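## Task

Using exactly three rods other than the turquoise one, and no blue rods, lay them end to end in a straight line whose total length equals the turquoise rod's 10 cm. Same colour-to-length table (blue 1, magenta 2, grey 3, orange 4, lime 5, purple 6, red 7, green 8, pink 9, turquoise 10). The rods must lie flat with ends touching or nearly touching. No second train may exist, and all other rods must stay at least one rod-width clear of it. It must stand on its own without the robot holding it. End by releasing and moving both arms clear.

## Robot and tools

Robot: two six-joint arms, left_arm and right_arm, each with a two-finger parallel gripper. Bases in the scene frame: left_arm at (+0.022, +0.527, 0) m, right_arm at (+0.018, -0.451, 0) m, both turned only slightly about z. Scene frame: origin on the table top midway between the arms, +z up, +x outward over the table, +y toward left_arm. The arm names do not match image left/right. Reported hand positions can be slightly off, especially at long reach.

Gripper geometry: fingers point along the gripper's +z axis and close along its x axis. end_effector_position is the spot between the pads; fingertips extend 17.5 mm past it. A flat plate juts about 9 cm toward the gripper's -y side and rotates with it, so watch it near rods and the table.

ROW format (used by both execute_actions and move): one flat list of 20 numbers covering both arms, even if only one moves. Order: left x, y, z (metres, absolute position in the scene frame), left qw, qx, qy, qz (absolute orientation, w first), left gripper position, force_limit, speed; then the same ten for the right arm. These are absolute targets, not offsets. The three gripper numbers each run from -1 to 1. position: +1 = fully open (50 mm gap), about -0.65 = pads meet, -1 = close until an object stops the fingers (use this to grip). force_limit: about 20 N per pad at -1, 102 N at 0, 185 N at +1. speed: gap change of 20 mm/s at -1, 85 at 0, 150 at +1. To leave a gripper unchanged, repeat its previous three numbers; a 0 is a real command. To hold an arm still, resend its last reported pose and keep resending the same quaternion every time, since the reported one drifts. A target more than 0.6 m from the arm's last reported position along any gripper axis gets the whole call refused.

Tools:
- execute_actions {actions: [...], pictures: bool}. Empty list: just returns state. One action {rows: [[20 numbers], ...], steps: n}: up to 15 rows and up to 15 steps of 1/30 s (default 15); each row is one step and the last row repeats. One wait {steps: n} up to 300, counted from the previous result, thinking time included. Per step the commanded pose is clipped to 70 mm and 16 degrees from the measured pose, so far targets need several calls; check the result's pose and continue.
- move {target: [20 numbers], speed}: straight-line path for each gripper toward its absolute pose; speed in m/s from 0.002 to 0.5 (default 0.25), rotation up to twice that in rad/s. Paths last 0.5 to 10 s and stop short if longer. No obstacle avoidance. Finger numbers are sent at the start.
- wait {seconds: 0 to 10}: lets time pass with nothing new sent.
- zoom_image {camera: cam_high | cam_low | cam_left_wrist | cam_right_wrist, region: [x0, y0, x1, y1]} in pixels, top-left origin, at most 504x504; all images are 896x504.
- read_manual {section: "licences"}: licence text only.
- finished_scene {scene: 1 or 2}: ends and grades the current scene, irreversible, then starts the next.

Reading results: the state line gives each gripper's position, quaternion and velocities. object_status: 0 moving, 1 blocked while opening, 2 blocked while closing (a real grip), 3 reached requested opening or pads met (usually nothing held). Confirm 2 after closing. Any new position number resets status to 0 briefly; force_limit and speed only change when the position number changes by 0.01 or more. The fingers re-close on their own if grip is lost, except after gripping at force_limit -1. Opening in mm is about (250 - position_measured) x 0.202. A move adds a move: line: done, off_target, moving, held or fault, plus limits (paced = pose clipped; held = a safety check blocked steps, after which the arm may lunge). HELD marks blocked steps; pose unreachable names an arm whose command the clearance check altered. Hand target shows where the controller is currently driving each gripper. MOTOR HOT warns of heating; an OVER-TEMPERATURE FAULT brakes that arm until cool.

Hazards: arms are stiff, so aiming even slightly below a surface can trigger a fault stop (10 s, rest of call skipped) from joint torque or from 144 N of external force. Approach the table and rods slowly and stop at contact height. Keep the arms from colliding or pushing each other. Never push or knock rods off the table. Avoid dropping or slamming rods. Occasional outside tugs may disturb held or loose rods. Before finishing, make sure the rods rest flat on their own, open the grippers and lift away.

Each tool is called as name(argument=value, ...) on one line, values as JSON.

## Session

execute_actions(actions=[])

Scene clock: 0.00 s of 5100.00 s.
left_arm: end_effector_position=(+0.8983, +0.1111, +0.3858) position_measured=3 object_status=3 end_effector_quat_wxyz=(+0.308, -0.497, +0.808, -0.068) end_effector_velocity=(-0.000, -0.001, -0.000) end_effector_angular_velocity=(-0.001, -0.000, +0.000) | right_arm: end_effector_position=(+0.1041, -0.0184, +0.3905) position_measured=3 object_status=3 end_effector_quat_wxyz=(+0.139, +0.871, -0.421, -0.211) end_effector_velocity=(+0.001, -0.000, -0.000) end_effector_angular_velocity=(-0.000, -0.001, -0.001)
Joint positions: left_arm=[-0.72   0.459  1.273  0.591  1.091  2.78 ] | right_arm=[ 0.97  -0.102  1.858  0.399  1.707 -2.783]
Joint velocities: left_arm=[-0.001  0.     0.     0.     0.    -0.002] | right_arm=[-0.001  0.    -0.001 -0.001 -0.     0.   ]
Hand target (left_arm): +0.898, +0.111, +0.386; +0.308, -0.497, +0.808, -0.068
Hand target (right_arm): +0.104, -0.018, +0.391; +0.139, +0.871, -0.421, -0.211

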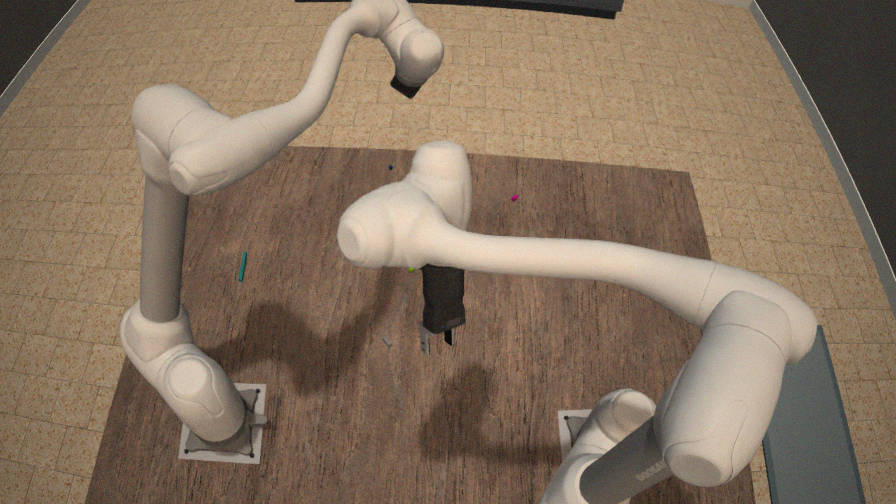

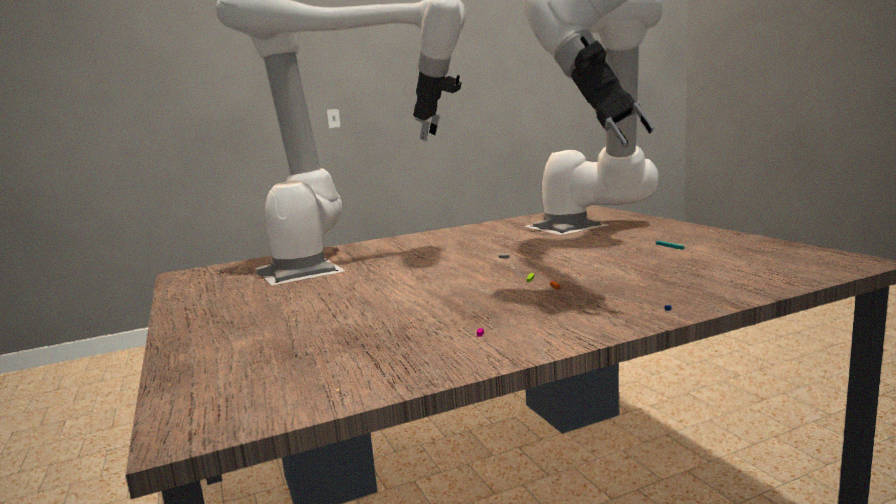

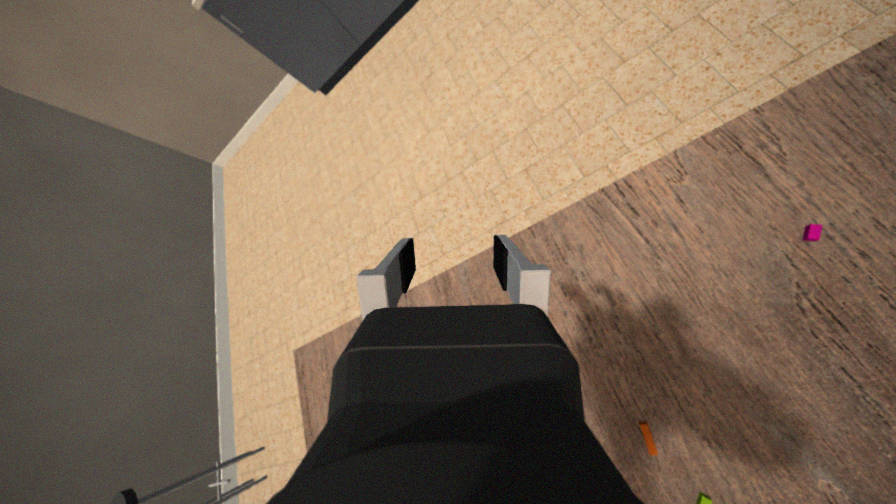

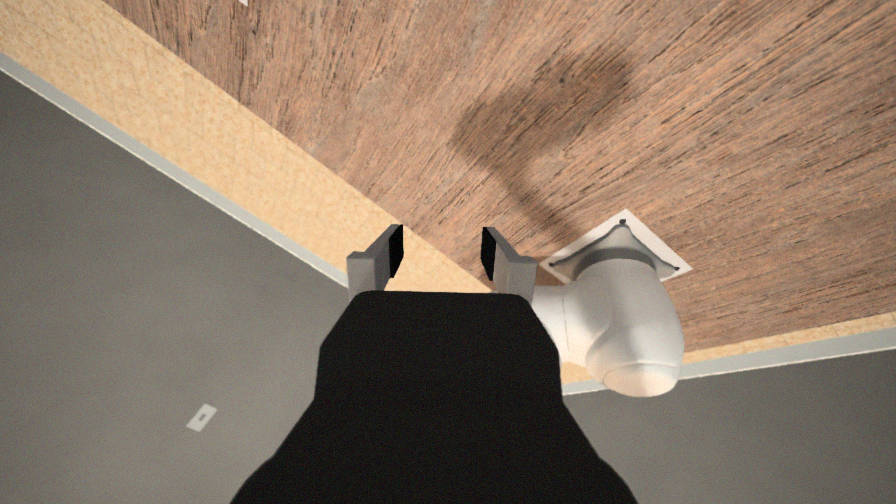

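zoom_image(camera="cam_low", region=[440, 230, 700, 350])

zoom_image(camera="cam_high", region=[350, 250, 450, 370])

zoom_image(camera="cam_high", region=[485, 175, 545, 225])

zoom_image(camera="cam_low", region=[490, 245, 580, 305])

Region (440, 230, 700, 350) of cam_low's 896x504 image, scaled by 1.938, with more detail than that image has; it fills the top 233 rows of this view, and the rest is white.

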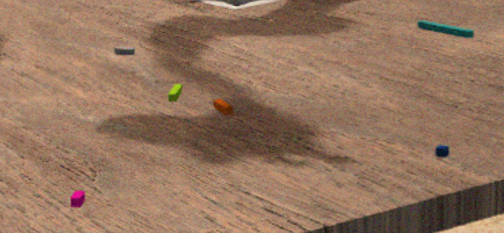

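Region (350, 250, 450, 370) of cam_high's 896x504 image, scaled by 4.200, with more detail than that image has.

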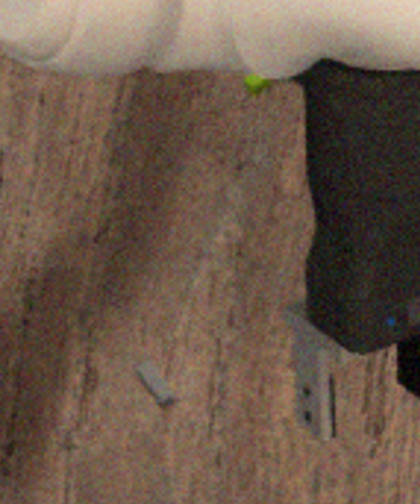

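Region (485, 175, 545, 225) of cam_high's 896x504 image, scaled by 8.400, with more detail than that image has.

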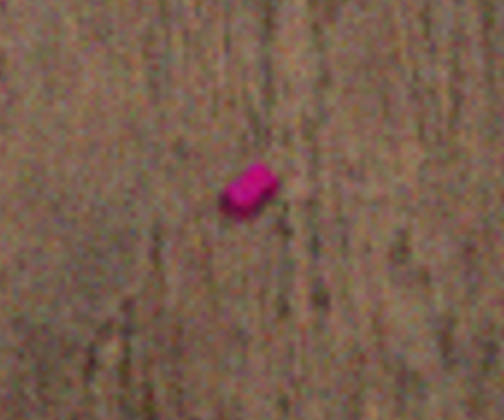

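Region (490, 245, 580, 305) of cam_low's 896x504 image, scaled by 5.600, with more detail than that image has.

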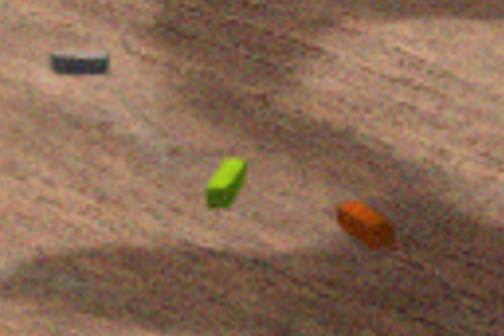

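move(target=[0.62, 0.25, 0.25, 0.1638, -0.7556, 0.6333, -0.0362, 1, -0.2, 0.5, 0.46, -0.22, 0.26, 0.0774, 0.990, 0.001, -0.1175, 1, -0.2, 0.5], speed=0.4)

move(target=[0.2945, 0.1175, 0.065, 0, -0.9239, 0.3827, 0, 1, -0.2, 0.5, 0.835, -0.236, 0.065, 0, 0.9063, 0.4226, 0, 1, -0.2, 0.5], speed=0.4)

Scene clock: 79.13 s of 5100.00 s.
left_arm: end_effector_position=(+0.6201, +0.2493, +0.2496) position_measured=3 object_status=3 end_effector_quat_wxyz=(-0.164, +0.755, -0.633, +0.036) end_effector_velocity=(-0.000, +0.001, -0.001) end_effector_angular_velocity=(-0.000, +0.000, +0.003) | right_arm: end_effector_position=(+0.4596, -0.2204, +0.2603) position_measured=3 object_status=3 end_effector_quat_wxyz=(+0.078, +0.990, +0.001, -0.117) end_effector_velocity=(-0.001, -0.000, -0.001) end_effector_angular_velocity=(+0.001, +0.002, -0.001)
Joint positions: left_arm=[-0.747  0.152  1.855  0.372  1.078  2.134] | right_arm=[ 0.328  0.088  1.876 -0.053  1.456 -4.304]
Joint velocities: left_arm=[ 0.001  0.     0.001 -0.    -0.    -0.002] | right_arm=[-0.001  0.     0.002  0.002 -0.    -0.   ]
Hand target (left_arm): +0.620, +0.249, +0.250; -0.164, +0.756, -0.633, +0.036
Hand target (right_arm): +0.460, -0.220, +0.260; +0.078, +0.990, +0.001, -0.117
Off the commanded pose (left_arm): 0.001 m, 0 deg.
Off the commanded pose (right_arm): 0.001 m, 0 deg.
After step 90, 74.50 s passed at rest.
move: done

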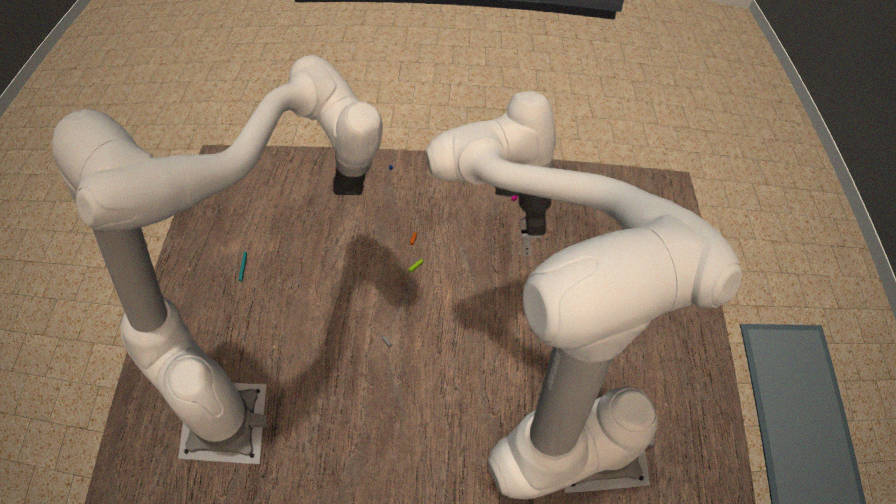

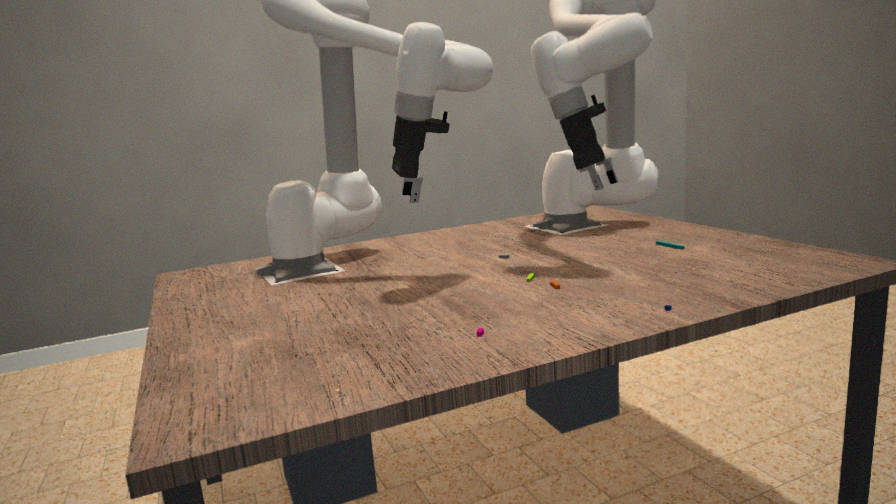

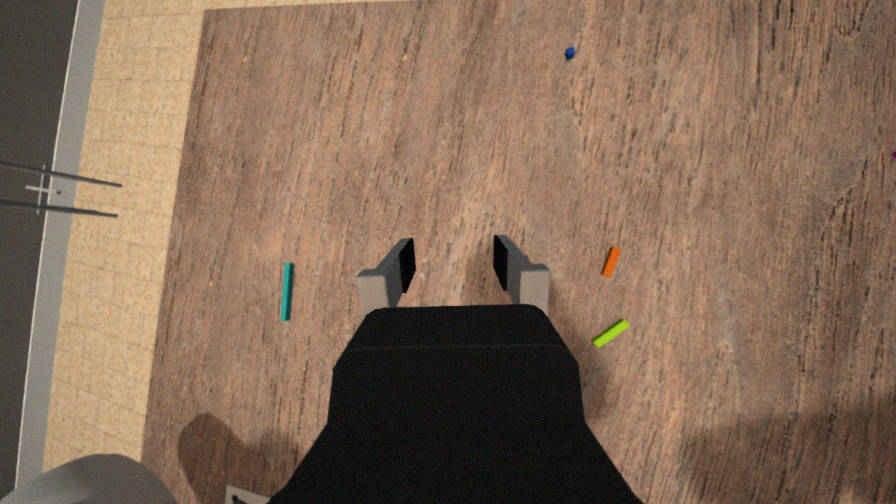

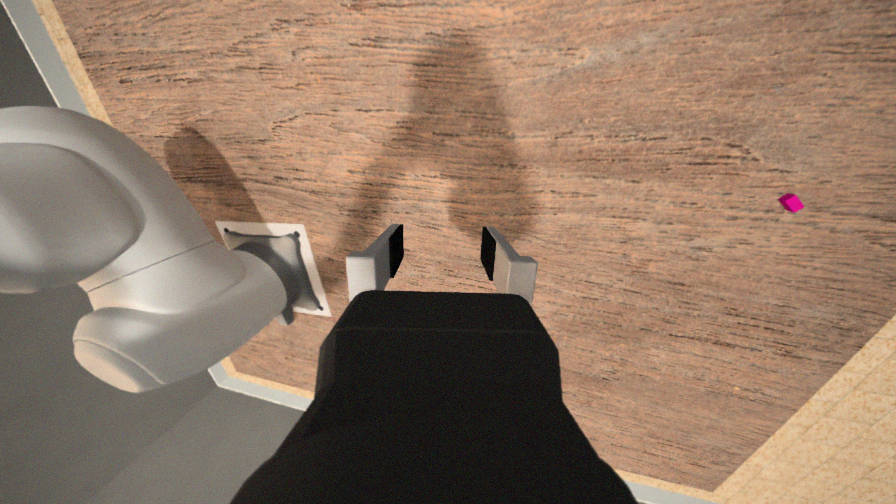

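Scene clock: 80.77 s of 5100.00 s.
left_arm: end_effector_position=(+0.2948, +0.1165, +0.0648) position_measured=3 object_status=3 end_effector_quat_wxyz=(+0.000, +0.924, -0.383, -0.000) end_effector_velocity=(-0.000, +0.000, +0.000) end_effector_angular_velocity=(-0.001, -0.000, +0.001) | right_arm: end_effector_position=(+0.8352, -0.2364, +0.0656) position_measured=3 object_status=3 end_effector_quat_wxyz=(+0.000, +0.906, +0.423, -0.000) end_effector_velocity=(+0.001, -0.000, -0.001) end_effector_angular_velocity=(+0.001, +0.000, -0.001)
Joint positions: left_arm=[-1.186  0.165  2.191 -0.001  0.785  1.254] | right_arm=[ 0.123  0.647  1.443 -0.001  1.051 -5.392]
Joint velocities: left_arm=[-0.    -0.001  0.     0.    -0.    -0.002] | right_arm=[-0.001  0.002 -0.002  0.001  0.    -0.   ]
Hand target (left_arm): +0.295, +0.117, +0.065; +0.000, +0.924, -0.383, -0.000
Hand target (right_arm): +0.835, -0.236, +0.066; +0.000, +0.906, +0.423, -0.000
Off the commanded pose (left_arm): 0.001 m, 0 deg.
Off the commanded pose (right_arm): 0.001 m, 0 deg.
move: done

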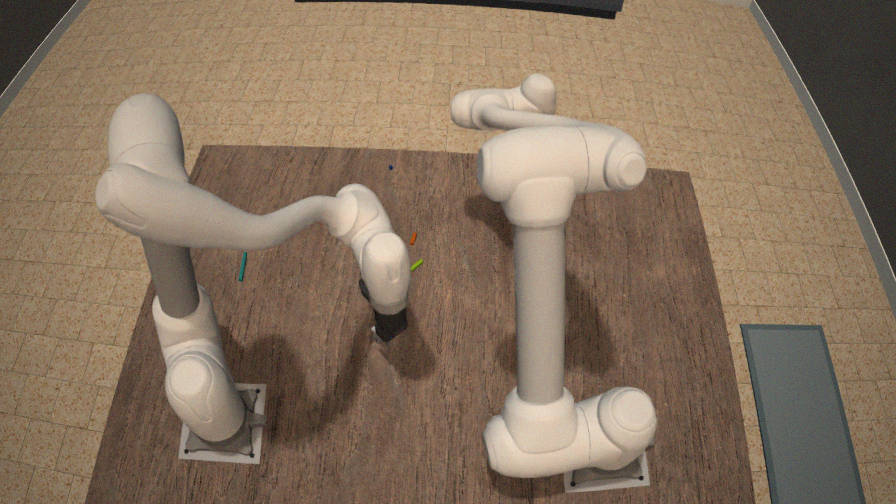

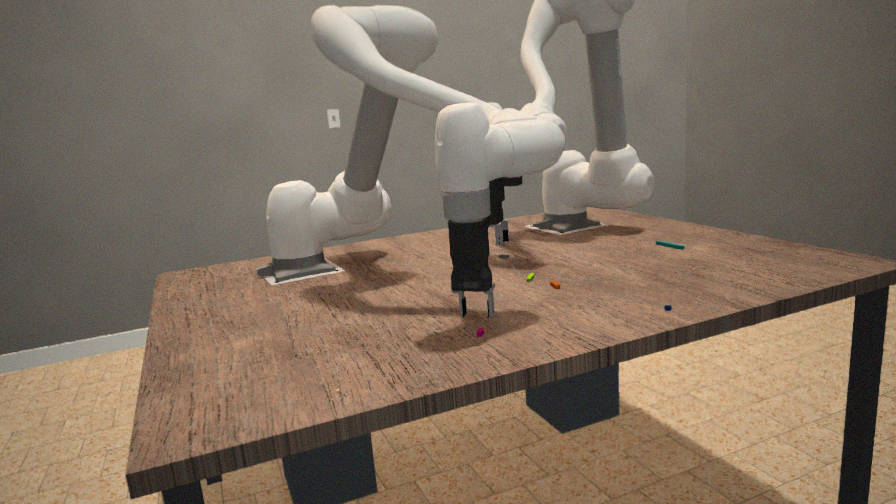

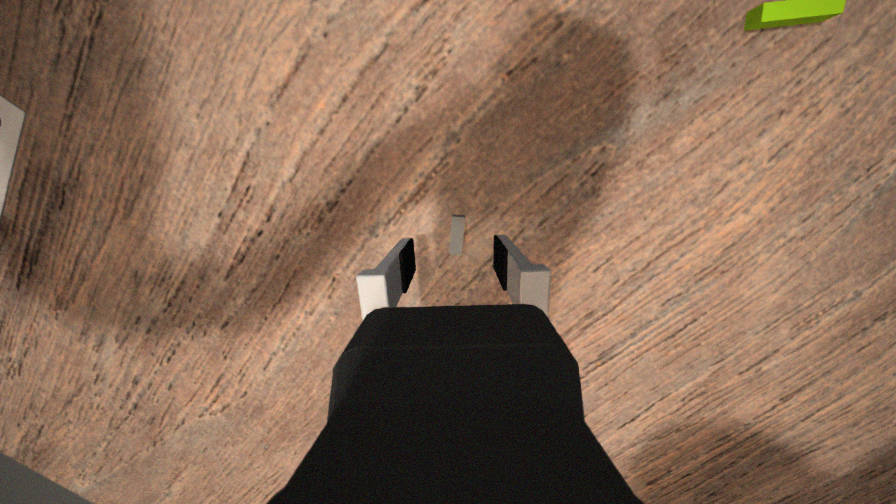

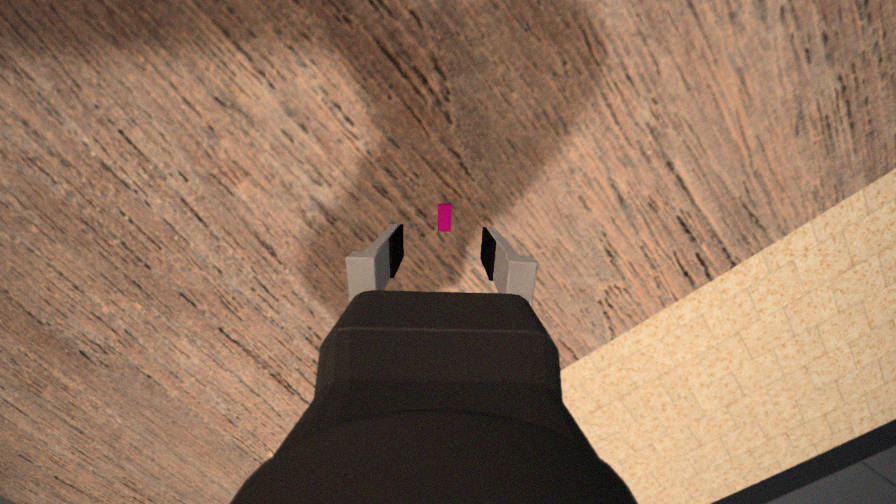

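Both estimates were close. Zooming in to refine.

zoom_image(camera="cam_left_wrist", region=[390, 190, 530, 310])

zoom_image(camera="cam_right_wrist", region=[375, 180, 515, 300])

zoom_image(camera="cam_low", region=[435, 275, 525, 350])

zoom_image(camera="cam_high", region=[390, 220, 450, 285])

Region (390, 190, 530, 310) of cam_left_wrist's 896x504 image, scaled by 3.600, with more detail than that image has; it fills the top 432 rows of this view, and the rest is white.

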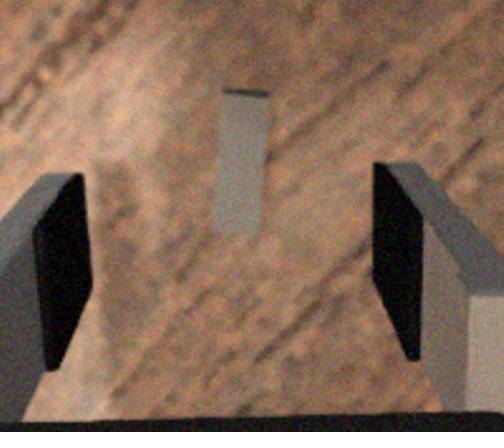

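Region (375, 180, 515, 300) of cam_right_wrist's 896x504 image, scaled by 3.600, with more detail than that image has; it fills the top 432 rows of this view, and the rest is white.

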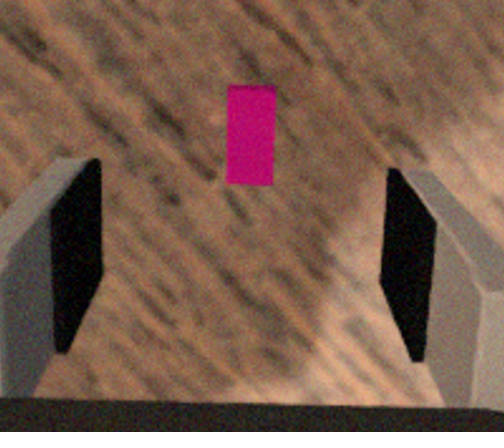

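Region (435, 275, 525, 350) of cam_low's 896x504 image, scaled by 5.600, with more detail than that image has.

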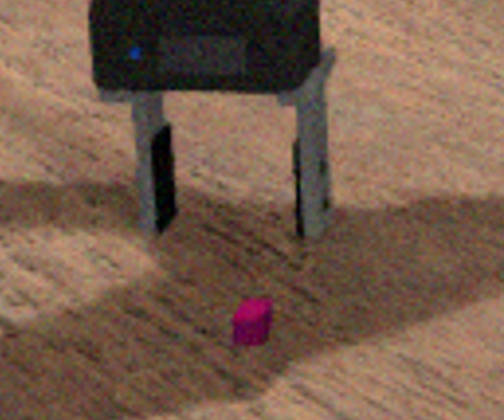

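Region (390, 220, 450, 285) of cam_high's 896x504 image, scaled by 7.754, with more detail than that image has; it fills the left 465 columns of this view, and the rest is white.

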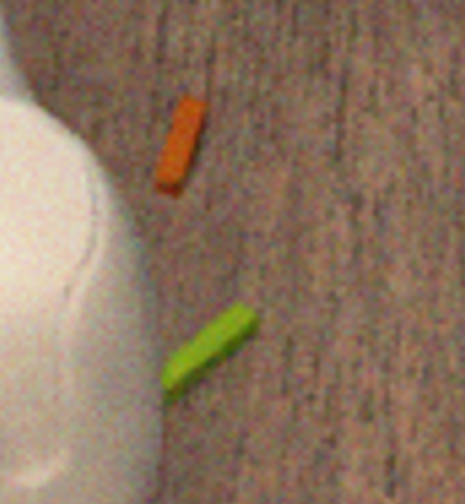

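zoom_image(camera="cam_left_wrist", region=[730, 0, 860, 50])

Region (730, 0, 860, 50) of cam_left_wrist's 896x504 image, scaled by 3.877, with more detail than that image has; it fills the top 194 rows of this view, and the rest is white.

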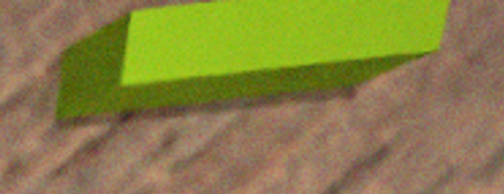

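move(target=[0.2949, 0.1142, 0.0225, 0, -0.9000, 0.4360, 0, 0.34, -0.2, 0.0, 0.8348, -0.2346, 0.0232, 0, 0.9063, 0.4226, 0, 0.34, -0.2, 0.0], speed=0.06)

move(target=[0.2949, 0.1142, 0.0225, 0, -0.9000, 0.4360, 0, -1, -0.2, -0.3, 0.8348, -0.2346, 0.0232, 0, 0.9063, 0.4226, 0, -1, -0.2, -0.3], speed=0.06)

move(target=[0.300, 0.1135, 0.045, 0, -0.9000, 0.4360, 0, -1, -0.2, -0.3, 0.8348, -0.2346, 0.045, 0, 0.9063, 0.4226, 0, -1, -0.2, -0.3], speed=0.08)

move(target=[0.5105, 0.0922, 0.038, 0, -0.4107, 0.9118, 0, -1, -0.2, -0.3, 0.8348, -0.2346, 0.045, 0, 0.9063, 0.4226, 0, -1, -0.2, -0.3], speed=0.4)

Scene clock: 152.00 s of 5100.00 s.
left_arm: end_effector_position=(+0.2950, +0.1141, +0.0225) position_measured=101 object_status=3 end_effector_quat_wxyz=(-0.000, +0.900, -0.436, +0.000) end_effector_velocity=(+0.001, +0.001, +0.000) end_effector_angular_velocity=(-0.000, -0.000, +0.002) | right_arm: end_effector_position=(+0.8349, -0.2346, +0.0232) position_measured=101 object_status=3 end_effector_quat_wxyz=(-0.000, +0.906, +0.423, +0.000) end_effector_velocity=(-0.000, +0.001, -0.001) end_effector_angular_velocity=(+0.001, +0.000, +0.001)
Joint positions: left_arm=[-1.19   0.227  2.222  0.     0.693  1.366] | right_arm=[ 0.125  0.683  1.467  0.     0.991 -5.39 ]
Joint velocities: left_arm=[ 0.002 -0.     0.     0.    -0.    -0.   ] | right_arm=[ 0.001  0.001 -0.     0.001 -0.001 -0.   ]
Hand target (left_arm): +0.295, +0.114, +0.022; -0.000, +0.900, -0.436, +0.000
Hand target (right_arm): +0.835, -0.235, +0.023; -0.000, +0.906, +0.423, +0.000
Off the commanded pose (left_arm): 0.000 m, 0 deg.
Off the commanded pose (right_arm): 0.000 m, 0 deg.
After step 90, 67.00 s passed at rest.
move: done

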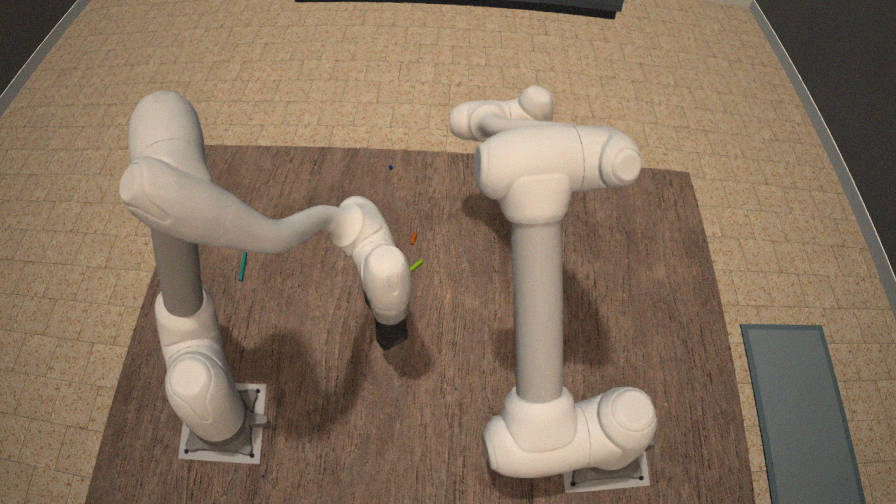

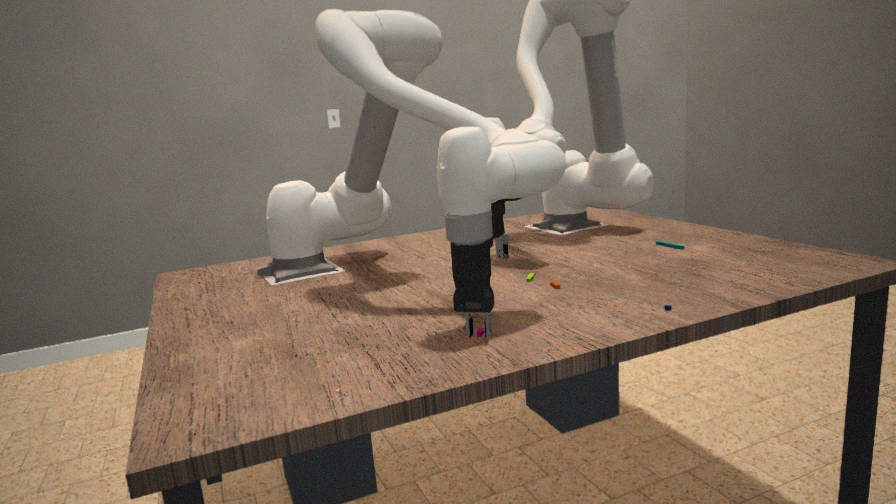

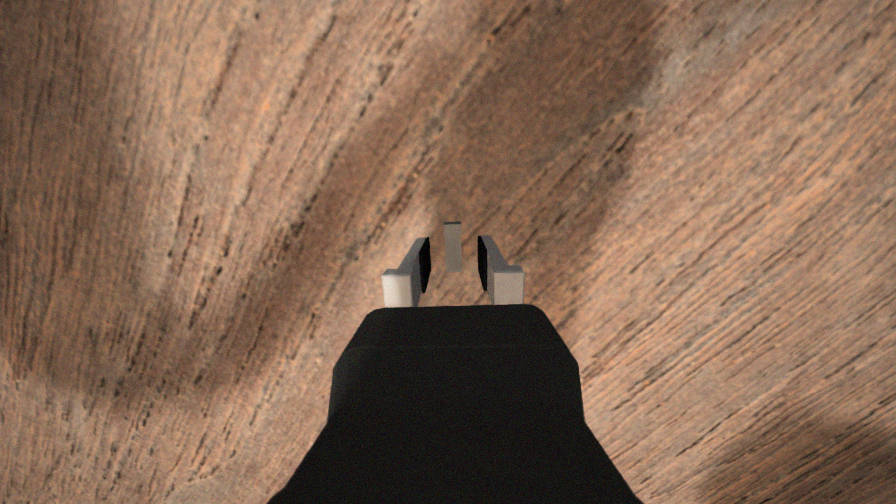

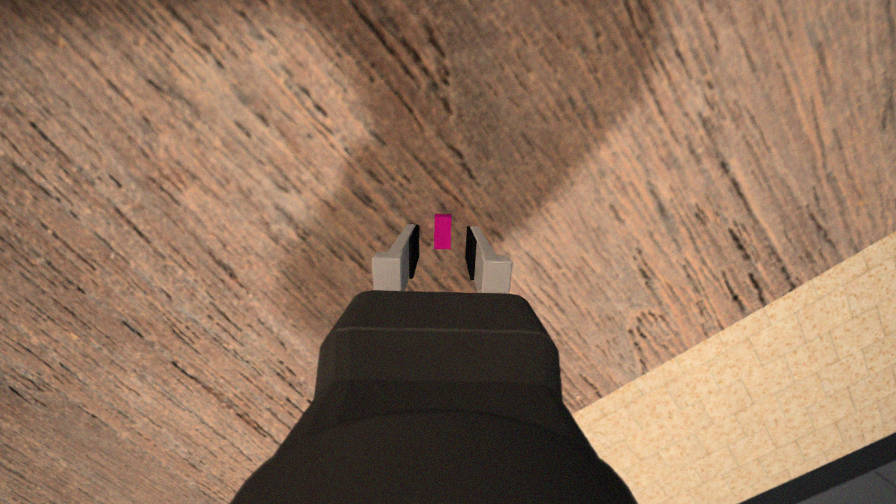

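Scene clock: 152.70 s of 5100.00 s.
left_arm: end_effector_position=(+0.2949, +0.1142, +0.0225) position_measured=207 object_status=2 end_effector_quat_wxyz=(+0.000, +0.900, -0.436, +0.000) end_effector_velocity=(+0.001, +0.000, -0.001) end_effector_angular_velocity=(+0.001, +0.000, +0.002) | right_arm: end_effector_position=(+0.8348, -0.2346, +0.0232) position_measured=208 object_status=2 end_effector_quat_wxyz=(-0.000, +0.906, +0.423, -0.000) end_effector_velocity=(-0.000, -0.000, -0.001) end_effector_angular_velocity=(-0.001, +0.001, +0.001)
Joint positions: left_arm=[-1.19   0.227  2.222  0.     0.693  1.366] | right_arm=[ 0.125  0.683  1.467  0.     0.991 -5.39 ]
Joint velocities: left_arm=[ 0.001  0.001  0.     0.001 -0.    -0.001] | right_arm=[-0.     0.001  0.    -0.001  0.    -0.   ]
Hand target (left_arm): +0.295, +0.114, +0.022; +0.000, +0.900, -0.436, +0.000
Hand target (right_arm): +0.835, -0.235, +0.023; -0.000, +0.906, +0.423, +0.000
Off the commanded pose (left_arm): 0.000 m, 0 deg.
Off the commanded pose (right_arm): 0.000 m, 0 deg.
move: done

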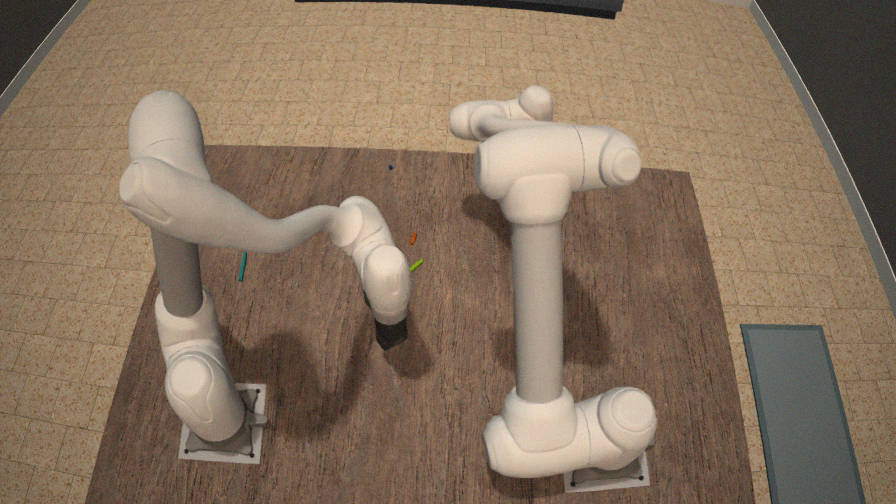

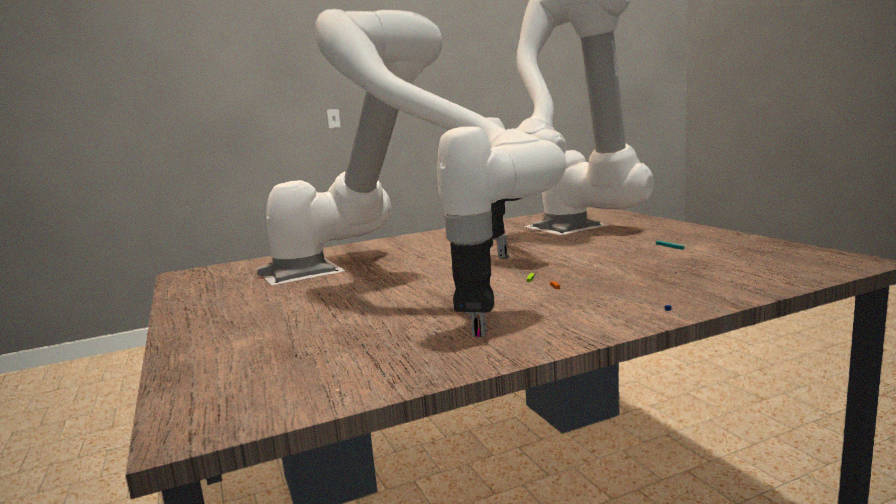

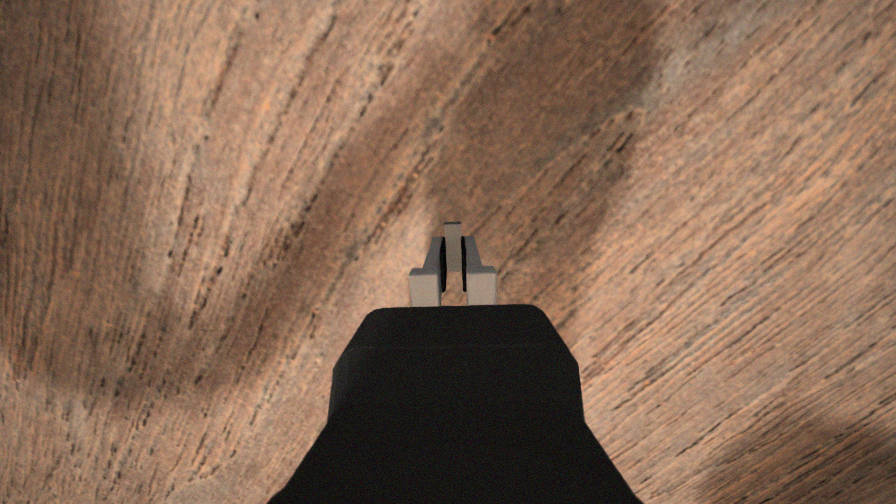

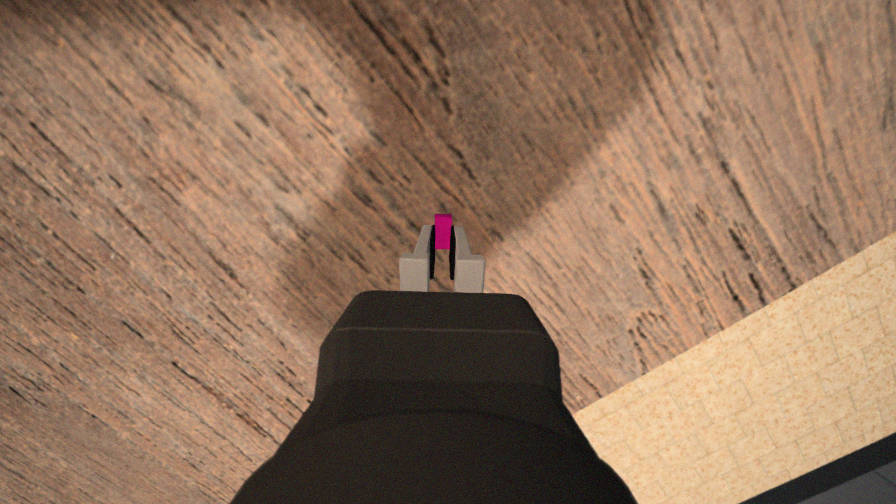

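Scene clock: 153.43 s of 5100.00 s.
left_arm: end_effector_position=(+0.3000, +0.1136, +0.0450) position_measured=207 object_status=2 end_effector_quat_wxyz=(-0.000, +0.900, -0.436, -0.000) end_effector_velocity=(-0.000, -0.000, -0.000) end_effector_angular_velocity=(+0.000, +0.001, +0.000) | right_arm: end_effector_position=(+0.8347, -0.2346, +0.0450) position_measured=208 object_status=2 end_effector_quat_wxyz=(-0.000, +0.906, +0.423, -0.000) end_effector_velocity=(+0.001, -0.000, +0.001) end_effector_angular_velocity=(+0.000, -0.002, -0.000)
Joint positions: left_arm=[-1.182  0.197  2.202 -0.     0.743  1.375] | right_arm=[ 0.125  0.664  1.455  0.     1.022 -5.39 ]
Joint velocities: left_arm=[-0.001  0.    -0.    -0.001  0.001 -0.   ] | right_arm=[-0.    -0.    -0.002  0.     0.     0.   ]
Hand target (left_arm): +0.300, +0.114, +0.045; +0.000, +0.900, -0.436, -0.000
Hand target (right_arm): +0.835, -0.235, +0.045; +0.000, +0.906, +0.423, -0.000
Off the commanded pose (left_arm): 0.000 m, 0 deg.
Off the commanded pose (right_arm): 0.000 m, 0 deg.
move: done

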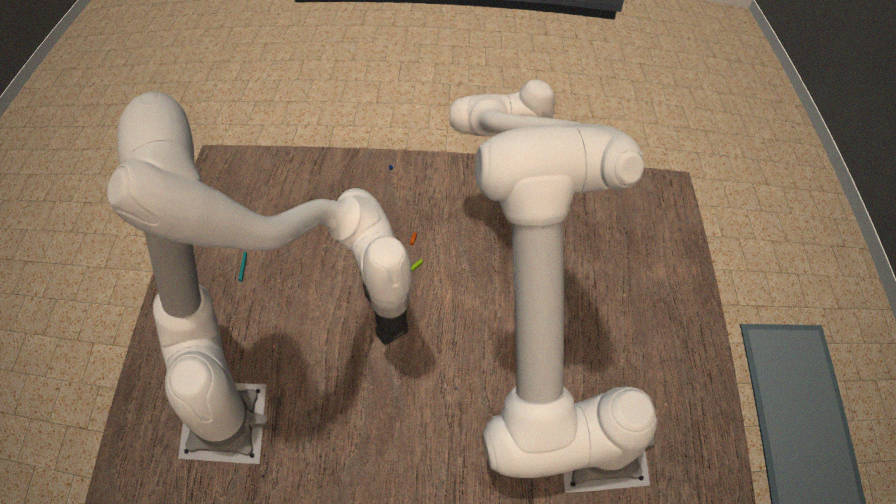

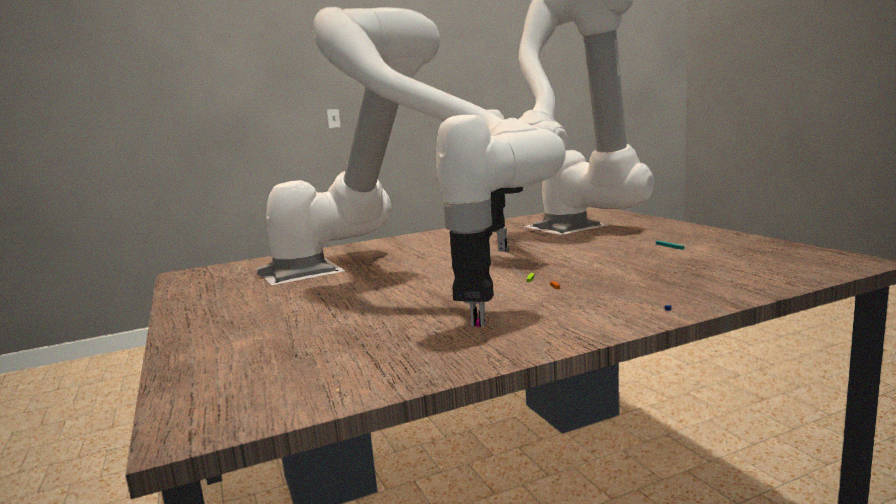

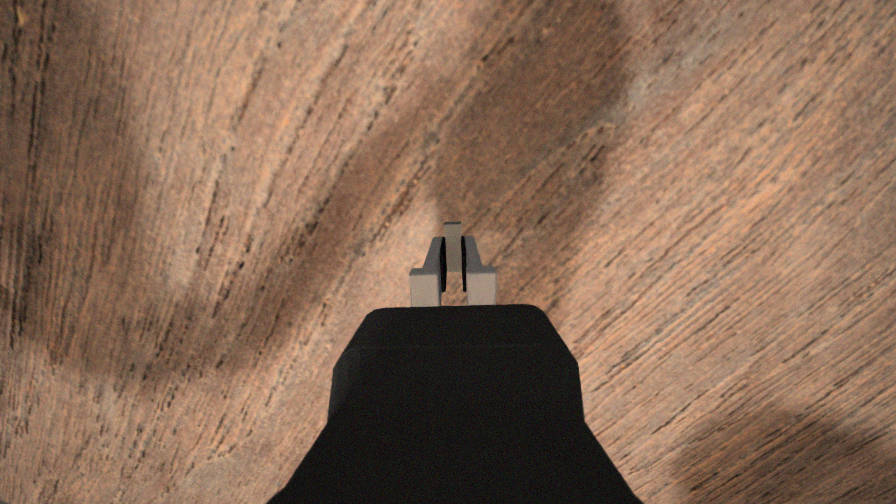

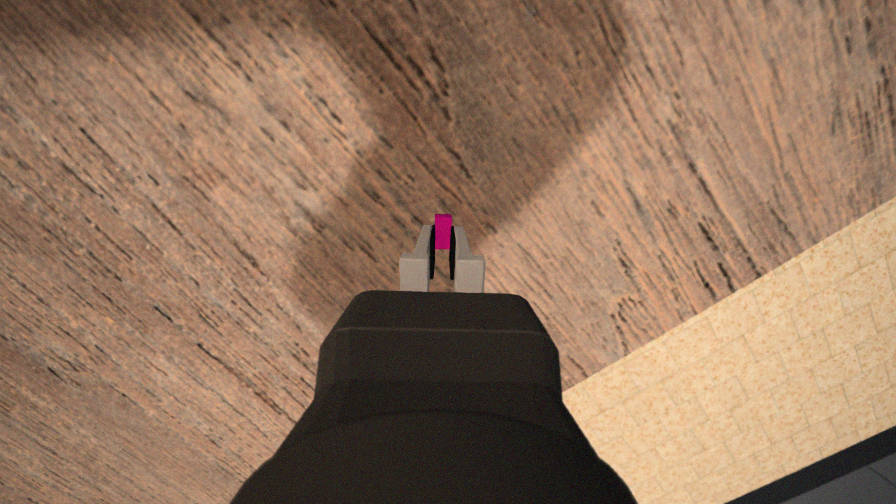

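Scene clock: 155.63 s of 5100.00 s.
left_arm: end_effector_position=(+0.5107, +0.0926, +0.0382) position_measured=207 object_status=2 end_effector_quat_wxyz=(+0.000, -0.411, +0.912, -0.000) end_effector_velocity=(+0.001, +0.001, -0.000) end_effector_angular_velocity=(-0.000, +0.001, +0.002) | right_arm: end_effector_position=(+0.8348, -0.2346, +0.0450) position_measured=208 object_status=2 end_effector_quat_wxyz=(+0.000, +0.906, +0.423, +0.000) end_effector_velocity=(-0.001, +0.001, -0.000) end_effector_angular_velocity=(+0.000, +0.000, +0.001)
Joint positions: left_arm=[-0.866  0.372  1.966  0.     0.804  3.084] | right_arm=[ 0.125  0.664  1.455 -0.     1.022 -5.39 ]
Joint velocities: left_arm=[ 0.002  0.    -0.001 -0.001  0.001  0.001] | right_arm=[ 0.002 -0.     0.001  0.    -0.    -0.   ]
Hand target (left_arm): +0.511, +0.093, +0.038; +0.000, -0.411, +0.912, -0.000
Hand target (right_arm): +0.835, -0.235, +0.045; +0.000, +0.906, +0.423, -0.000
Off the commanded pose (left_arm): 0.001 m, 0 deg.
Off the commanded pose (right_arm): 0.000 m, 0 deg.
move: done

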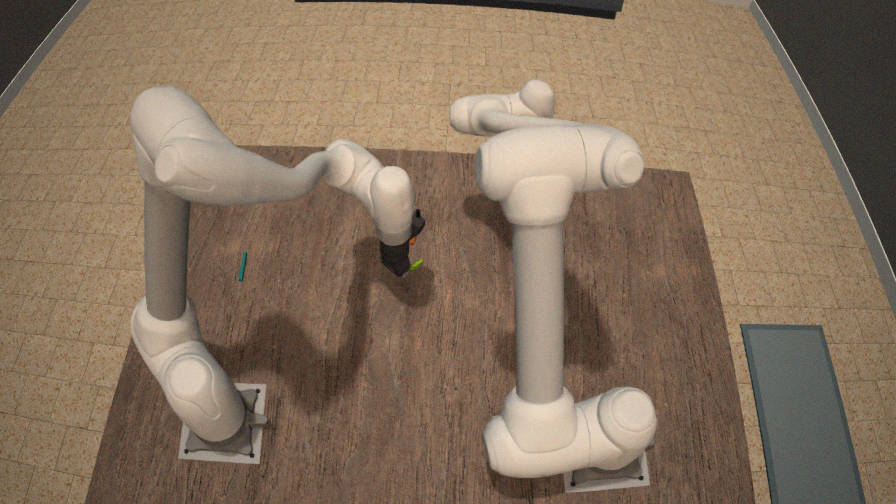

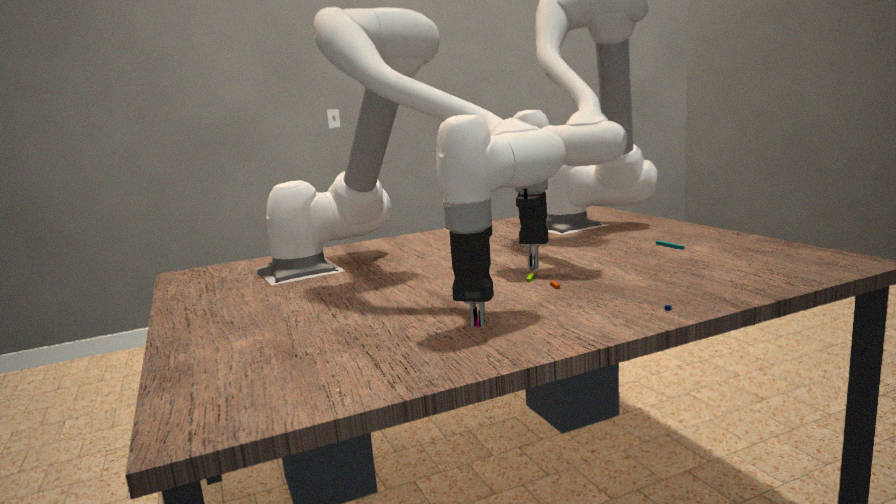

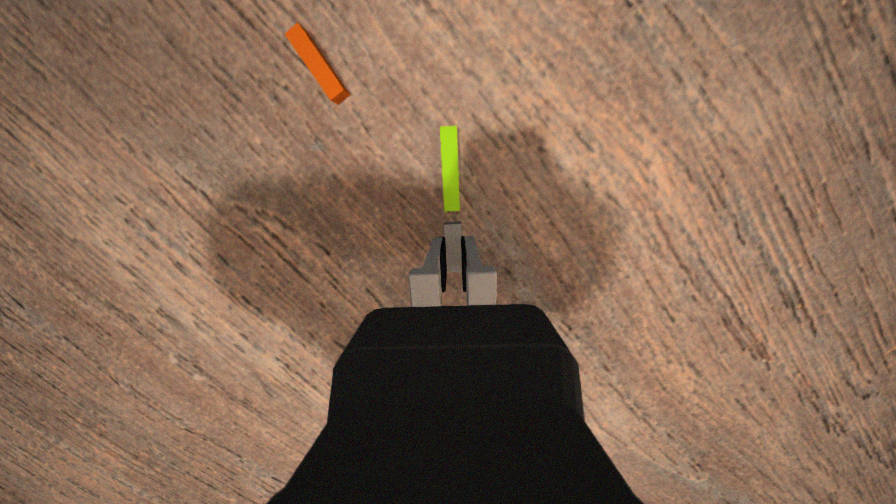

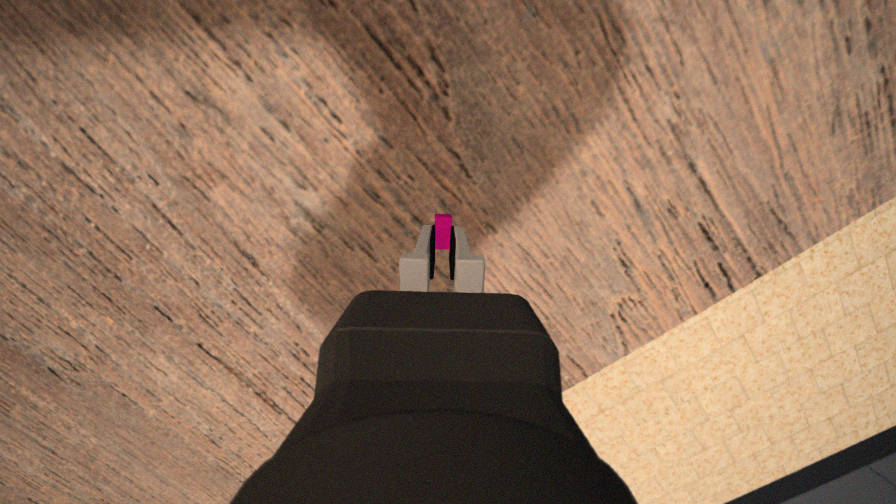

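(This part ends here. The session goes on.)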